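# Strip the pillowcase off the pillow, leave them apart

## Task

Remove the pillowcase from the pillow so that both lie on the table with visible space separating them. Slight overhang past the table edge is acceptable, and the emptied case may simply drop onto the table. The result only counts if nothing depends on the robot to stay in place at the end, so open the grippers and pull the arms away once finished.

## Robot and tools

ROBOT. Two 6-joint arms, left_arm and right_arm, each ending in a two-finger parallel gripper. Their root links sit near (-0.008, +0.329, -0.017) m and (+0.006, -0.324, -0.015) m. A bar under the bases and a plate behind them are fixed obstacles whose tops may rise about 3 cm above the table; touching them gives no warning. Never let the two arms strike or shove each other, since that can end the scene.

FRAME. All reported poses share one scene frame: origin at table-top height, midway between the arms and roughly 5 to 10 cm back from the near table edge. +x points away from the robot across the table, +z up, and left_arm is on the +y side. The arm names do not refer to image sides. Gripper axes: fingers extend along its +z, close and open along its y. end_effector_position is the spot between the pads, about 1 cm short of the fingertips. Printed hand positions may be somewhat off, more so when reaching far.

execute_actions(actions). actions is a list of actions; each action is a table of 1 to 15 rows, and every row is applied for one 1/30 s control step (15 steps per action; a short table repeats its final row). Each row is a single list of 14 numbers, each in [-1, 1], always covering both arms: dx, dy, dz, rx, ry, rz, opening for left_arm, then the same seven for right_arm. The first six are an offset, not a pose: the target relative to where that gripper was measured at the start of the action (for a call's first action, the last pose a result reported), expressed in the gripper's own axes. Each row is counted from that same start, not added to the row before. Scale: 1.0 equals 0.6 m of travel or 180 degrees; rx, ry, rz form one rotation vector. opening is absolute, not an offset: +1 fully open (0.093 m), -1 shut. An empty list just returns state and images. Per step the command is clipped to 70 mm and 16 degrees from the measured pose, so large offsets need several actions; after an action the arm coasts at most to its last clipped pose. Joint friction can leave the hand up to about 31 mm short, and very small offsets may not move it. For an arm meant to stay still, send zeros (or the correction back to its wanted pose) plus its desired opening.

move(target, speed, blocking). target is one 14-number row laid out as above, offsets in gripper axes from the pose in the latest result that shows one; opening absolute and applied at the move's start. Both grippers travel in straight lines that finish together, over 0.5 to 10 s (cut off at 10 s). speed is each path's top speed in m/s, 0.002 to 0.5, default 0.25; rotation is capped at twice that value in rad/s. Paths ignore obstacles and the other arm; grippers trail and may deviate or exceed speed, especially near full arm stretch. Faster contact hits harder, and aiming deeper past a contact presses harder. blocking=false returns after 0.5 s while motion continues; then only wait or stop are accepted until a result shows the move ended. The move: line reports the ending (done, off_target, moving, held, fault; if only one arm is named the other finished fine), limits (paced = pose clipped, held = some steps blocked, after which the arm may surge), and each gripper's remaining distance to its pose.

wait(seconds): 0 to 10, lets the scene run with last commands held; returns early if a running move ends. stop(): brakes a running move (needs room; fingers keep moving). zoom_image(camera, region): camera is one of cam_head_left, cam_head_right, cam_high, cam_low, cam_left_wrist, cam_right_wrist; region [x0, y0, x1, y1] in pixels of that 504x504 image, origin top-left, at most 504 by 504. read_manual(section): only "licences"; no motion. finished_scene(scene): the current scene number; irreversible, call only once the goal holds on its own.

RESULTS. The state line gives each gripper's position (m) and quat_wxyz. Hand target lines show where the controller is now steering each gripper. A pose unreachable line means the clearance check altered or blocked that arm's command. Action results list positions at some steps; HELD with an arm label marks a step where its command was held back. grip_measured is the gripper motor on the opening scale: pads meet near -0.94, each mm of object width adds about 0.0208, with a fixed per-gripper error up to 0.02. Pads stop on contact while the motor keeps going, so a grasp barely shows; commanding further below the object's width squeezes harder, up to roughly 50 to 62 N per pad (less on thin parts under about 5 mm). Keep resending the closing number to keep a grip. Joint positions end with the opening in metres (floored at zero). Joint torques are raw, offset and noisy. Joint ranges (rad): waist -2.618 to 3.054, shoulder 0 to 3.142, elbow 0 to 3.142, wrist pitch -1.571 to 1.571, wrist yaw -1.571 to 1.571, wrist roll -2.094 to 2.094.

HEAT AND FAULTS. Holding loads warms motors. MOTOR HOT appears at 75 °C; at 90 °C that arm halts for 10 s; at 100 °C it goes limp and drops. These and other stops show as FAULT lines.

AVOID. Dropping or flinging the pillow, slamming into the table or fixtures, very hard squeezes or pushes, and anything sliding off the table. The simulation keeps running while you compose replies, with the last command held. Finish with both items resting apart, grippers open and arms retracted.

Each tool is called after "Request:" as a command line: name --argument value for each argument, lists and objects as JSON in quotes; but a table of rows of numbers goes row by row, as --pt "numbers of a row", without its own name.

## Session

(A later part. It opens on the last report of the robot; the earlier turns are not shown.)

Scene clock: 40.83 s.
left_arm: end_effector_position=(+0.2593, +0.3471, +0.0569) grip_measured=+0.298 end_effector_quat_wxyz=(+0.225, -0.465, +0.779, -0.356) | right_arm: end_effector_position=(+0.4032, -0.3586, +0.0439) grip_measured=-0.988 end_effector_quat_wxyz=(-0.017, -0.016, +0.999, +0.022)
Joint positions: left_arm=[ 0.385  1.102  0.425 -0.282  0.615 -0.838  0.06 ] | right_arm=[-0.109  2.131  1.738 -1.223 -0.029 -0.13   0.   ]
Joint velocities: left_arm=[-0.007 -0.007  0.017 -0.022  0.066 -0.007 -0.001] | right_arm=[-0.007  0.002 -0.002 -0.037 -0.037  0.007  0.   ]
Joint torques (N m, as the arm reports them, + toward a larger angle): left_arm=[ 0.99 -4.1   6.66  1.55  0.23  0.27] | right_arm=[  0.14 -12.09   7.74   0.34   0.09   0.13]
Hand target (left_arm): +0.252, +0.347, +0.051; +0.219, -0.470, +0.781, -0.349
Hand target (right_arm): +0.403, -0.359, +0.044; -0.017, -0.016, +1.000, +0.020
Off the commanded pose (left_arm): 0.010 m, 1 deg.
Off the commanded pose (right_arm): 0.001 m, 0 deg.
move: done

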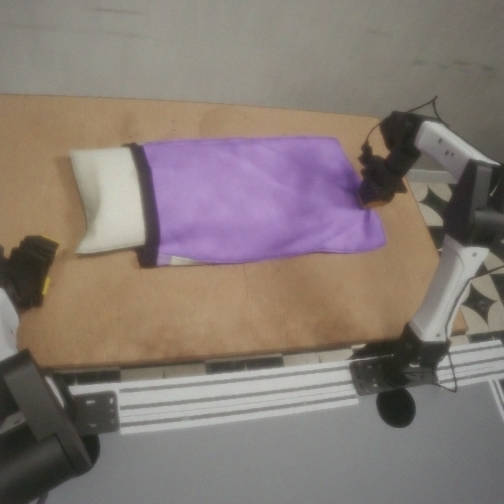

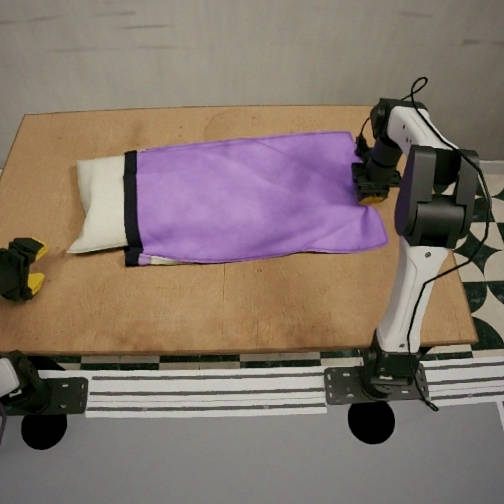

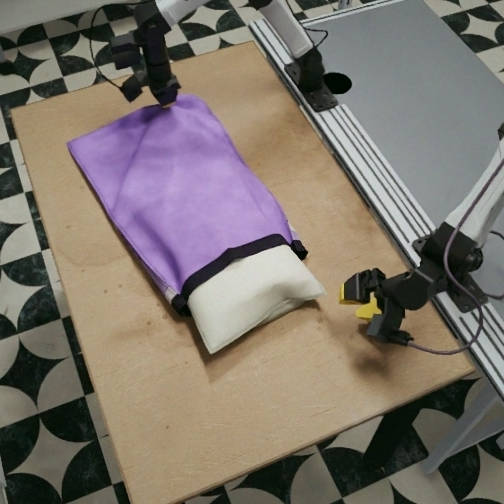

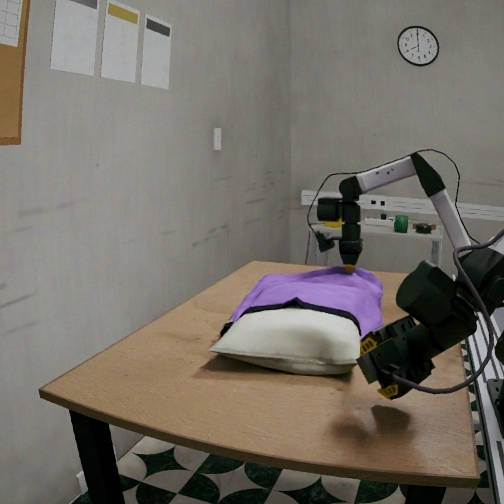

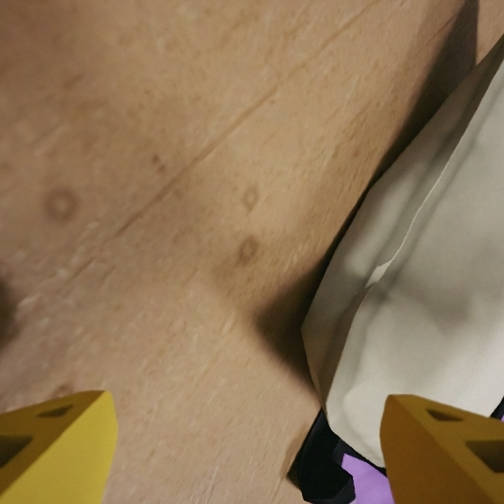

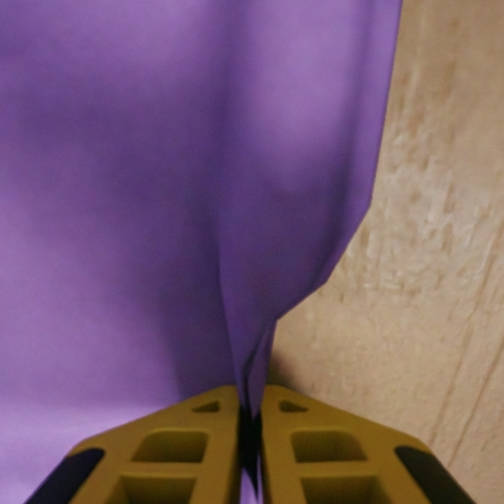

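Request:
move --target '[0.075,-0.02,0.09,0,0,0,0.3,0,0,0,0,0,0,-1]' --speed 0.08

Request:
move --target '[0.01,-0.05,0.075,0,0,0,0.3,0,0,0,0,0,0,-1]' --speed 0.06

Scene clock: 47.43 s.
left_arm: end_effector_position=(+0.2878, +0.2856, +0.0429) grip_measured=+0.298 end_effector_quat_wxyz=(+0.234, -0.459, +0.776, -0.365) | right_arm: end_effector_position=(+0.4032, -0.3581, +0.0440) grip_measured=-0.988 end_effector_quat_wxyz=(-0.017, -0.016, +0.999, +0.024)
Joint positions: left_arm=[ 0.018  1.193  0.34   0.078  0.387 -1.161  0.06 ] | right_arm=[-0.109  2.131  1.738 -1.223 -0.032 -0.13   0.   ]
Joint velocities: left_arm=[-0.017  0.012  0.007  0.022 -0.051 -0.095  0.   ] | right_arm=[ 0.007  0.012 -0.007 -0.051  0.037 -0.037  0.   ]
Joint torques (N m, as the arm reports them, + toward a larger angle): left_arm=[-0.6  -1.64  5.28  2.29  0.02  0.08] | right_arm=[  0.16 -12.11   7.76   0.33   0.08   0.11]
Hand target (left_arm): +0.281, +0.284, +0.030; +0.223, -0.465, +0.779, -0.356
Hand target (right_arm): +0.403, -0.359, +0.044; -0.017, -0.016, +0.999, +0.023
Off the commanded pose (left_arm): 0.014 m, 2 deg.
Off the commanded pose (right_arm): 0.001 m, 0 deg.
move: off_target (left_arm)

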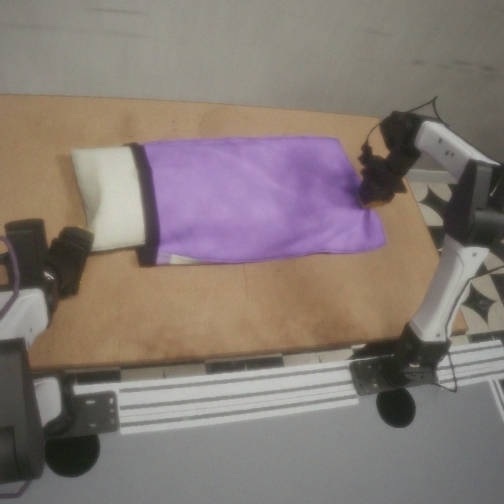

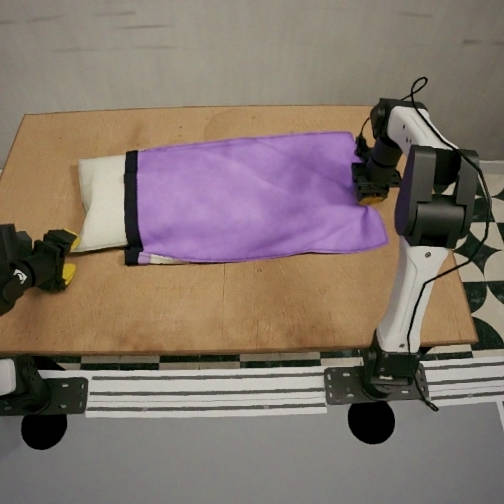

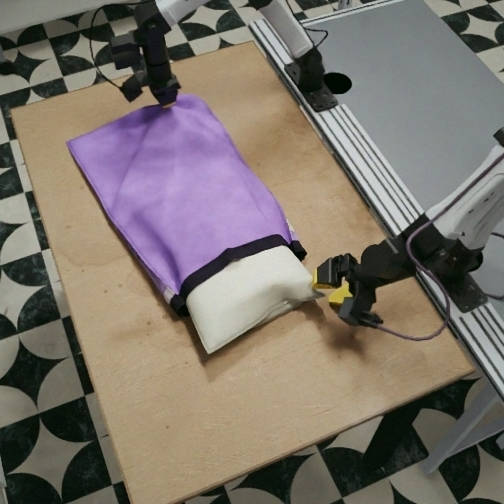

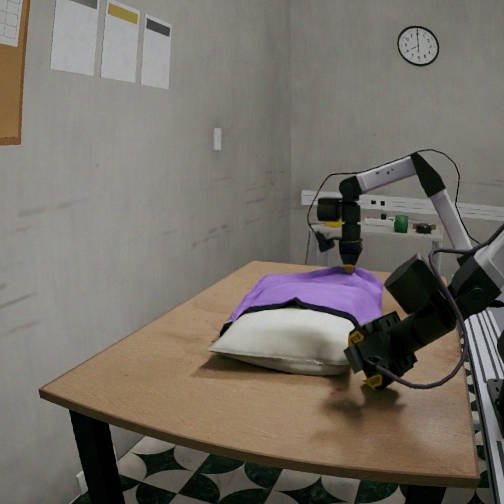

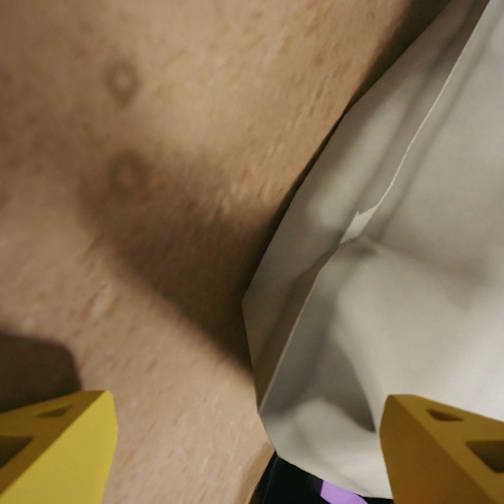

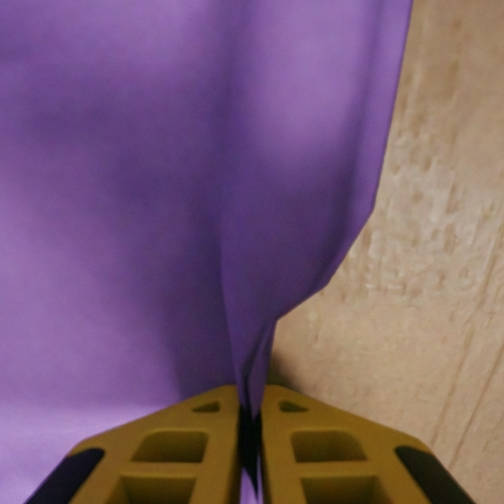

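Scene clock: 48.63 s.
left_arm: end_effector_position=(+0.3265, +0.2576, +0.0396) grip_measured=+0.298 end_effector_quat_wxyz=(+0.231, -0.460, +0.775, -0.367) | right_arm: end_effector_position=(+0.4032, -0.3579, +0.0440) grip_measured=-0.988 end_effector_quat_wxyz=(-0.017, -0.016, +0.999, +0.025)
Joint positions: left_arm=[-0.115  1.408  0.445  0.219  0.295 -1.263  0.06 ] | right_arm=[-0.109  2.131  1.738 -1.223 -0.033 -0.13   0.   ]
Joint velocities: left_arm=[-0.007  0.012 -0.002 -0.037 -0.022 -0.037 -0.001] | right_arm=[-0.012  0.022 -0.002  0.007 -0.037 -0.007  0.   ]
Joint torques (N m, as the arm reports them, + toward a larger angle): left_arm=[-0.99 -2.18  8.83  2.39 -0.06  0.14] | right_arm=[  0.14 -12.12   7.74   0.33   0.06   0.11]
Hand target (left_arm): +0.332, +0.254, +0.037; +0.234, -0.459, +0.776, -0.365
Hand target (right_arm): +0.403, -0.358, +0.044; -0.017, -0.016, +0.999, +0.024
Off the commanded pose (left_arm): 0.007 m, 0 deg.
Off the commanded pose (right_arm): 0.000 m, 0 deg.
move: done

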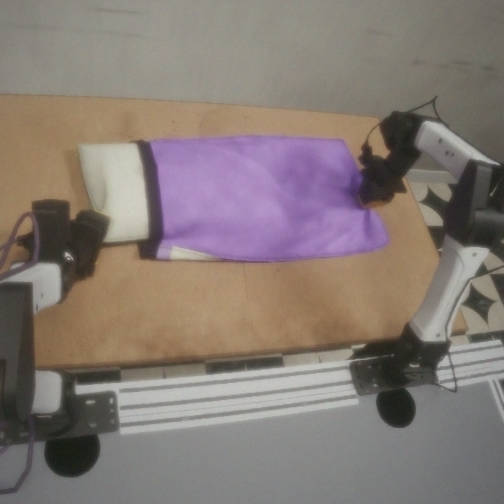

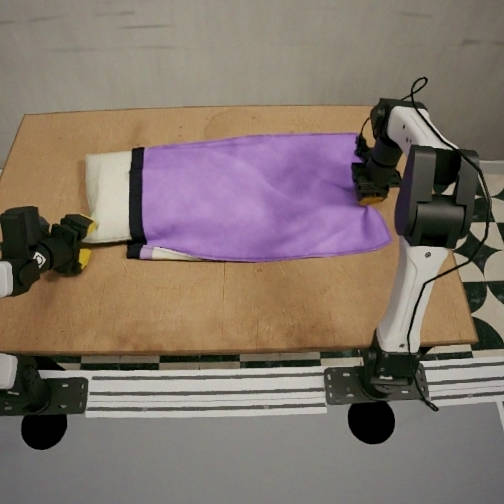

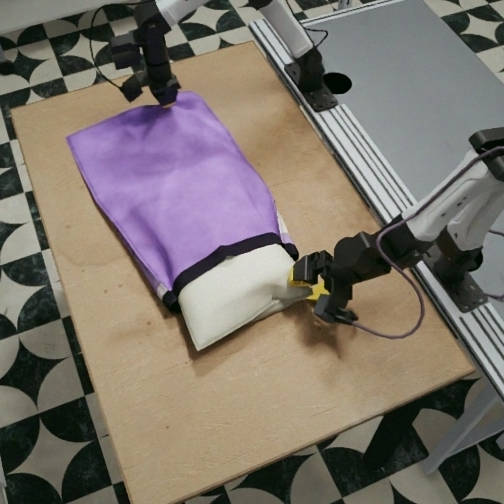

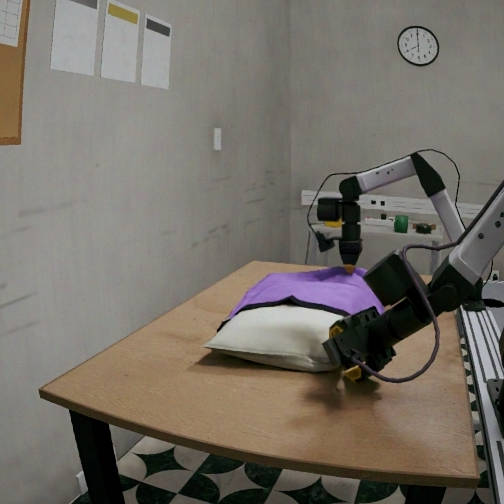

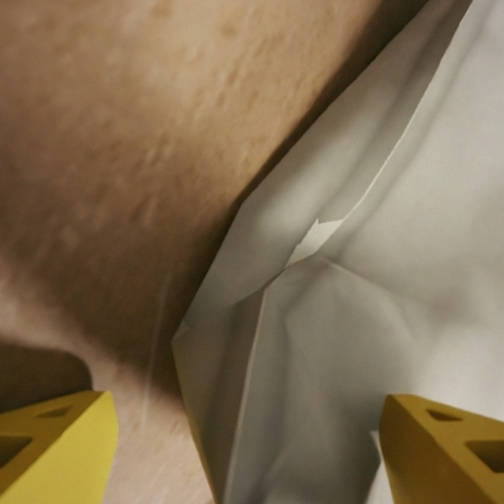

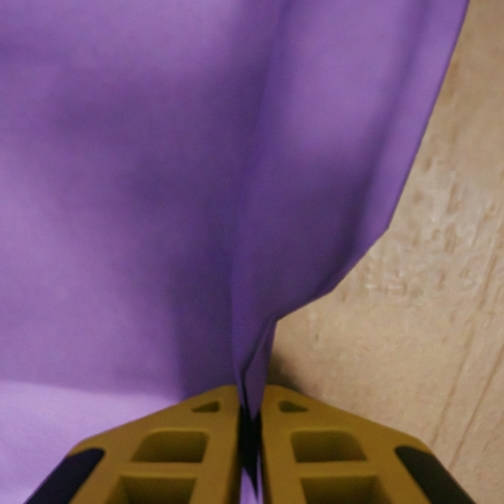

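Request:
move --target '[0,0,0,0,0,0,-1,0,0,0,0,0,0,-1]'

Request:
move --target '[-0.15,0.03,-0.07,0,0,0,-1,0,0,0,0,0,0,-1]' --speed 0.07

Scene clock: 56.80 s.
left_arm: end_effector_position=(+0.3271, +0.2577, +0.0398) grip_measured=-0.980 end_effector_quat_wxyz=(+0.232, -0.460, +0.774, -0.368) | right_arm: end_effector_position=(+0.4032, -0.3579, +0.0440) grip_measured=-0.988 end_effector_quat_wxyz=(-0.017, -0.016, +0.999, +0.025)
Joint positions: left_arm=[-0.116  1.409  0.445  0.223  0.294 -1.266  0.   ] | right_arm=[-0.109  2.131  1.738 -1.223 -0.033 -0.13   0.   ]
Joint velocities: left_arm=[-0.007 -0.012 -0.007 -0.007  0.022 -0.007  0.   ] | right_arm=[-0.002  0.007  0.012  0.022 -0.007  0.081  0.   ]
Joint torques (N m, as the arm reports them, + toward a larger angle): left_arm=[ 0.31 -5.35  7.52  2.1   0.13  0.18] | right_arm=[  0.14 -12.11   7.75   0.33   0.05   0.11]
Hand target (left_arm): +0.327, +0.258, +0.040; +0.231, -0.460, +0.775, -0.367
Hand target (right_arm): +0.403, -0.358, +0.044; -0.017, -0.016, +0.999, +0.025
Off the commanded pose (left_arm): 0.001 m, 0 deg.
Off the commanded pose (right_arm): 0.000 m, 0 deg.
move: done

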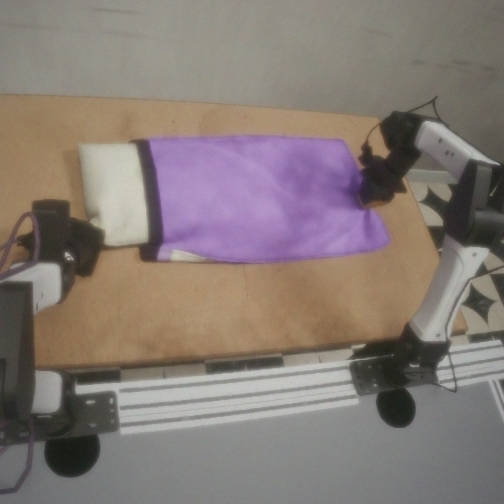

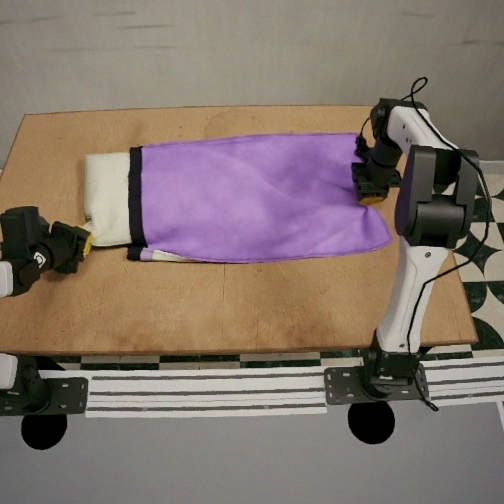

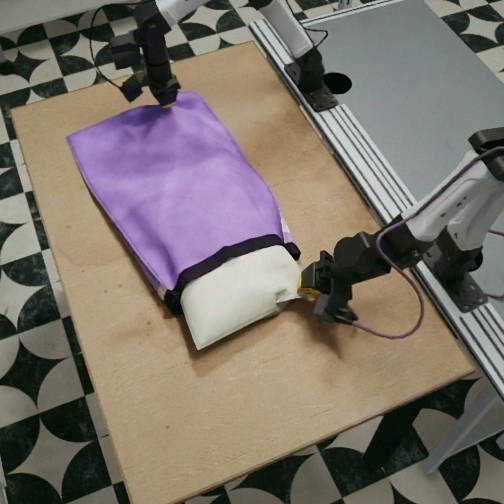

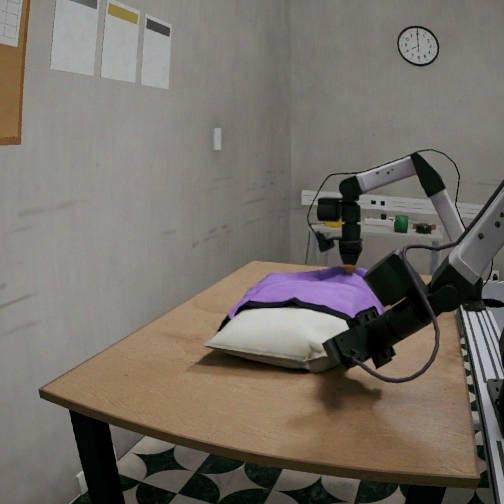

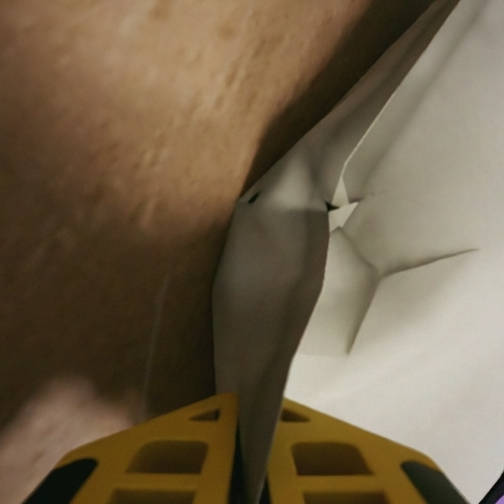

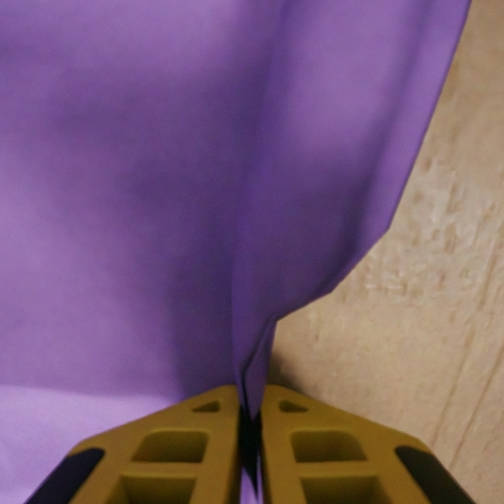

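Scene clock: 58.70 s.
left_arm: end_effector_position=(+0.3281, +0.3546, +0.0554) grip_measured=-0.980 end_effector_quat_wxyz=(+0.235, -0.458, +0.773, -0.370) | right_arm: end_effector_position=(+0.4034, -0.3560, +0.0441) grip_measured=-0.988 end_effector_quat_wxyz=(-0.016, -0.016, +0.999, +0.030)
Joint positions: left_arm=[ 0.307  1.422  0.576 -0.033  0.591 -0.928  0.   ] | right_arm=[-0.109  2.131  1.738 -1.223 -0.044 -0.13   0.   ]
Joint velocities: left_arm=[-0.002 -0.002  0.007  0.007  0.007  0.037  0.   ] | right_arm=[ 0.002 -0.002 -0.012 -0.022 -0.007 -0.007  0.   ]
Joint torques (N m, as the arm reports them, + toward a larger angle): left_arm=[ 1.2  -4.1   9.63  1.75  0.33  0.25] | right_arm=[  0.14 -12.12   7.74   0.33   0.14   0.11]
Hand target (left_arm): +0.330, +0.359, +0.055; +0.233, -0.460, +0.774, -0.367
Hand target (right_arm): +0.403, -0.358, +0.044; -0.017, -0.016, +0.999, +0.025
Off the commanded pose (left_arm): 0.004 m, 1 deg.
Off the commanded pose (right_arm): 0.002 m, 1 deg.
move: done

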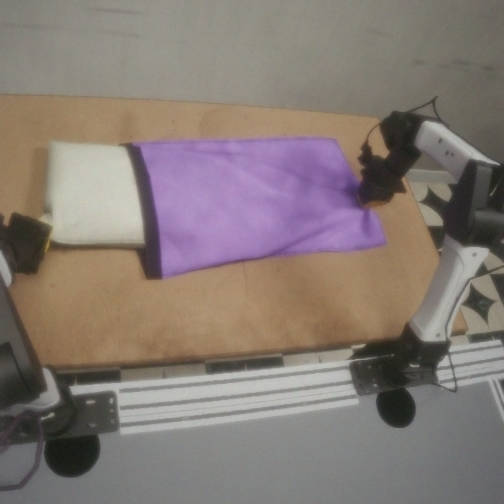

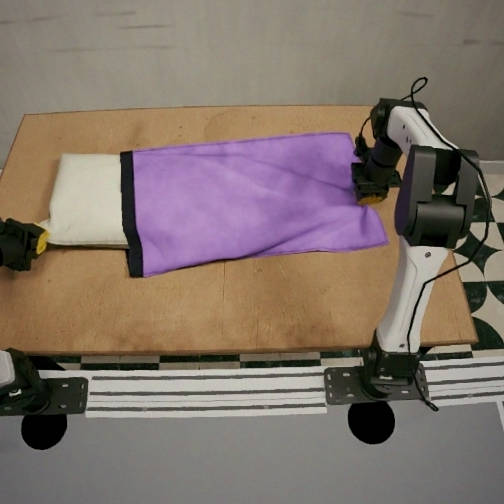

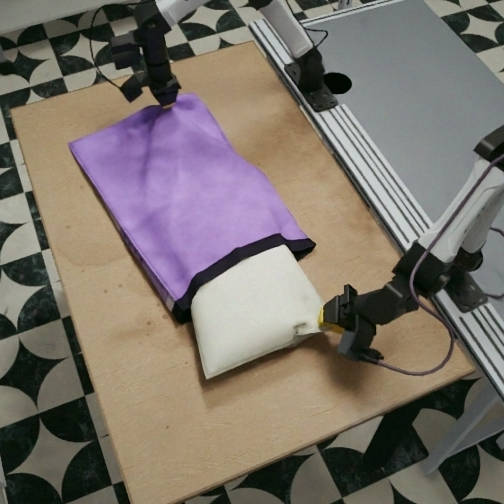

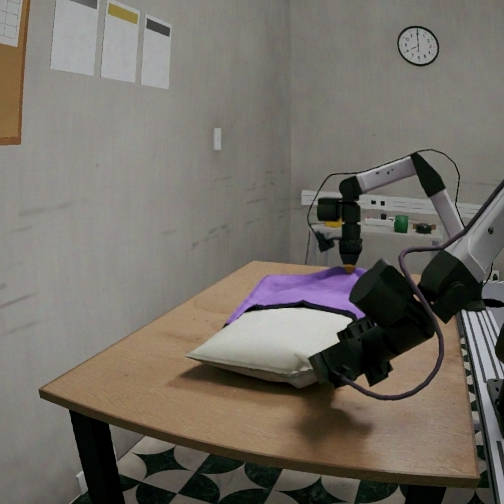

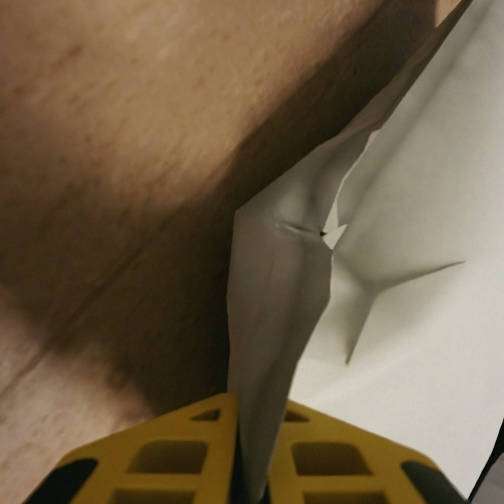

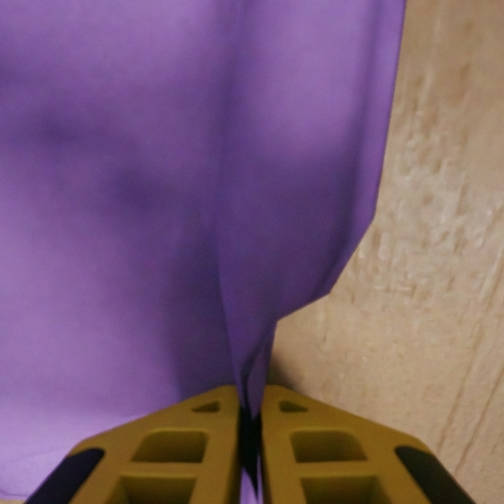

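Request:
move --target '[-0.17,0.06,-0.07,0,0,0,-1,0.13,-0.45,-0.12,0,0,0,-1]' --speed 0.1

Request:
move --target '[0,0,0,0,0,0,-1,0,0.28,-0.08,0,0,0,-1]' --speed 0.15

Scene clock: 66.43 s.
left_arm: end_effector_position=(+0.3260, +0.4692, +0.0562) grip_measured=-0.980 end_effector_quat_wxyz=(+0.239, -0.459, +0.773, -0.366) | right_arm: end_effector_position=(+0.3360, -0.6306, +0.0993) grip_measured=-0.988 end_effector_quat_wxyz=(+0.008, -0.013, +1.000, +0.015)
Joint positions: left_arm=[ 0.68   1.667  0.881 -0.348  0.784 -0.521  0.   ] | right_arm=[-0.765  2.351  2.337 -1.563 -0.02  -0.78   0.   ]
Joint velocities: left_arm=[-0.002 -0.002 -0.002 -0.081  0.022  0.037  0.   ] | right_arm=[ 0.002 -0.002 -0.037 -0.051 -0.007  0.007  0.   ]
Joint torques (N m, as the arm reports them, + toward a larger angle): left_arm=[ 0.84 -6.63  9.34  1.25  0.63  0.24] | right_arm=[ -0.1  -12.24   9.68   0.21   0.08   0.06]
Hand target (left_arm): +0.327, +0.472, +0.056; +0.236, -0.458, +0.773, -0.369
Hand target (right_arm): +0.334, -0.632, +0.097; +0.001, -0.016, +1.000, +0.018
Off the commanded pose (left_arm): 0.002 m, 1 deg.
Off the commanded pose (right_arm): 0.003 m, 3 deg.
joint sent to its limit (right arm) — the command would take joint 4 (wrist pitch) past its lower limit, so that joint was sent only as far as its limit.
move: off_target (right_arm)

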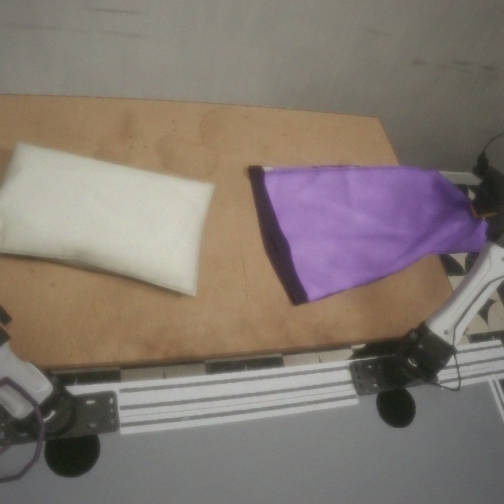

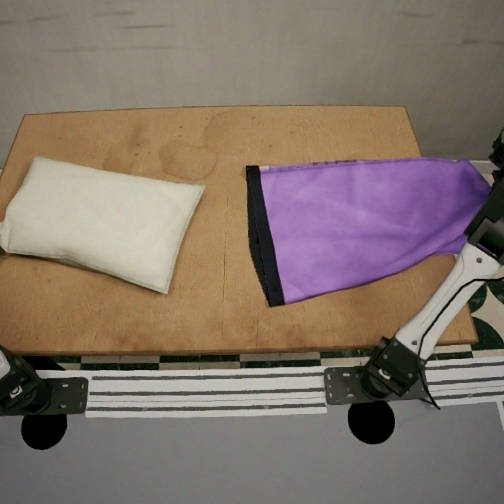

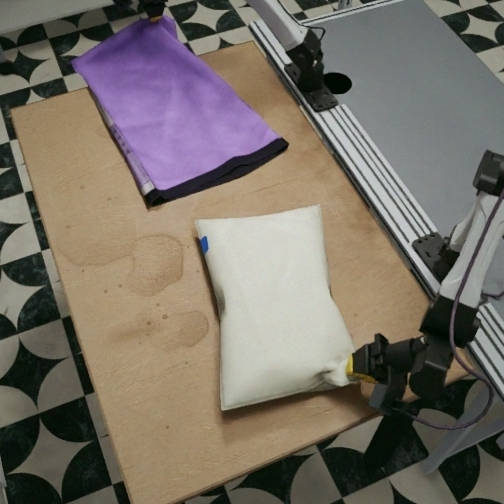

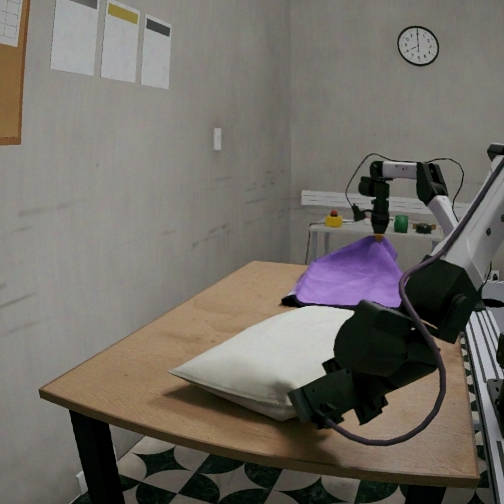

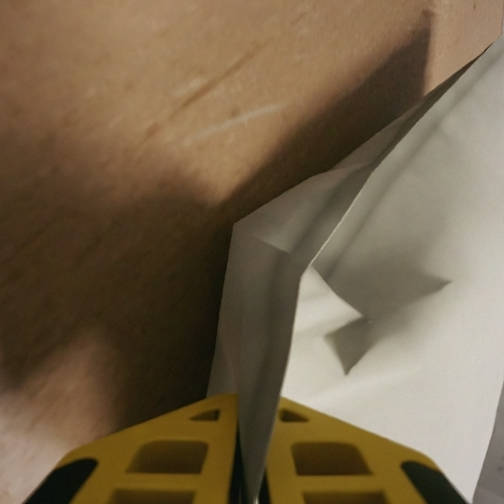

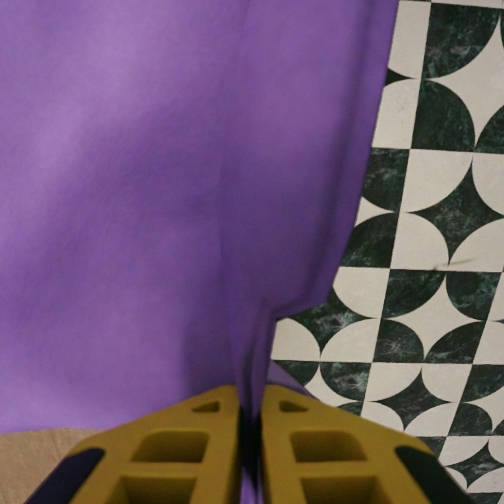

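Scene clock: 68.10 s.
left_arm: end_effector_position=(+0.3260, +0.4692, +0.0562) grip_measured=-0.980 end_effector_quat_wxyz=(+0.239, -0.459, +0.773, -0.366) | right_arm: end_effector_position=(+0.3361, -0.4689, +0.1537) grip_measured=-0.988 end_effector_quat_wxyz=(+0.013, -0.014, +1.000, +0.012)
Joint positions: left_arm=[ 0.68   1.667  0.881 -0.348  0.784 -0.521  0.   ] | right_arm=[-0.429  1.919  1.874 -1.513 -0.02  -0.445  0.   ]
Joint velocities: left_arm=[-0.002  0.012 -0.002  0.022 -0.037  0.051  0.   ] | right_arm=[ 0.002  0.017 -0.022 -0.022 -0.022 -0.022  0.   ]
Joint torques (N m, as the arm reports them, + toward a larger angle): left_arm=[ 0.27 -8.25  7.54  1.39  0.5   0.15] | right_arm=[  0.6  -11.69   5.66   0.44   0.07   0.16]
Hand target (left_arm): +0.326, +0.469, +0.056; +0.239, -0.459, +0.773, -0.366
Hand target (right_arm): +0.331, -0.465, +0.154; +0.009, -0.013, +1.000, +0.012
Off the commanded pose (left_arm): 0.000 m, 0 deg.
Off the commanded pose (right_arm): 0.007 m, 1 deg.
move: done

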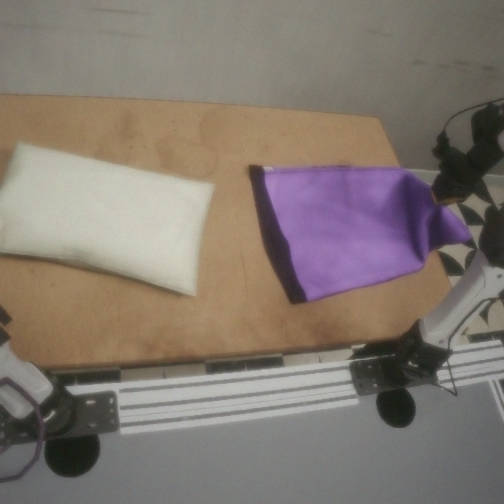

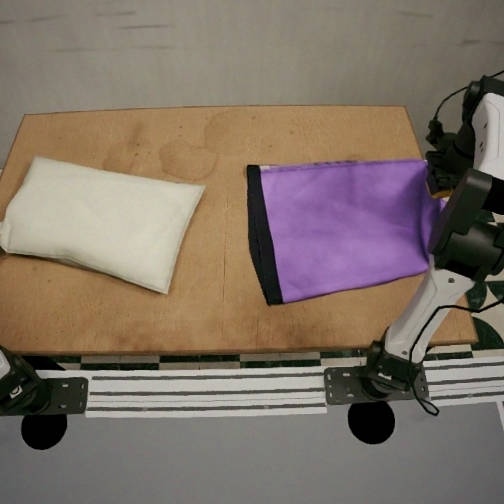

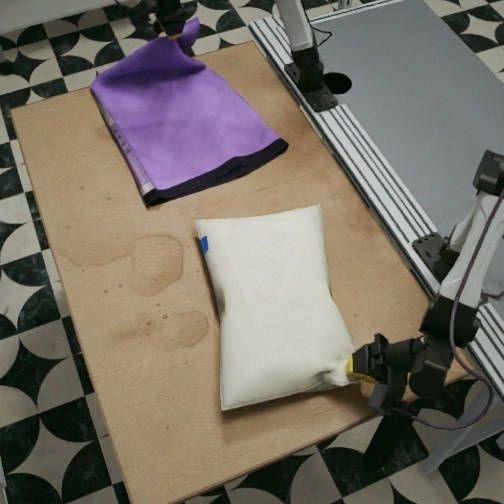

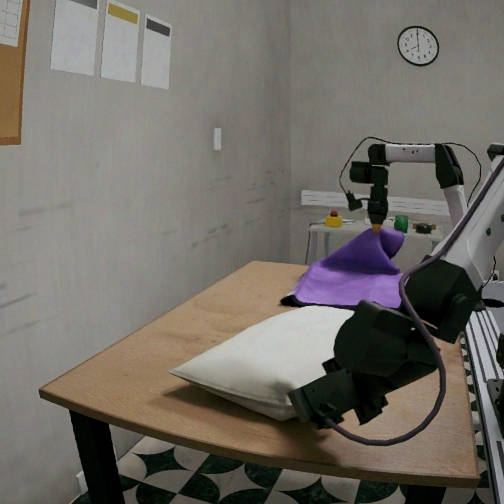

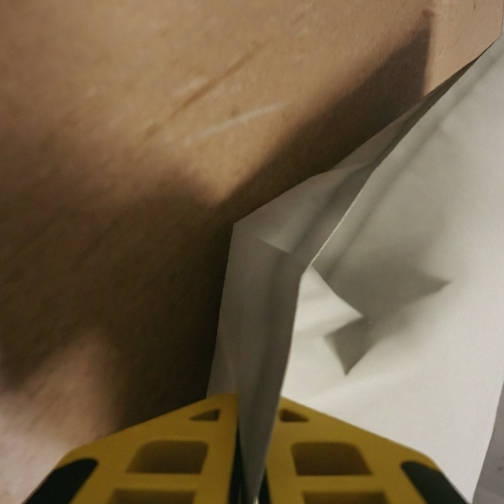

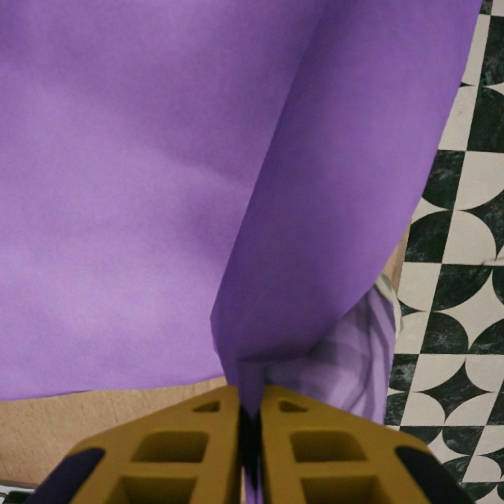

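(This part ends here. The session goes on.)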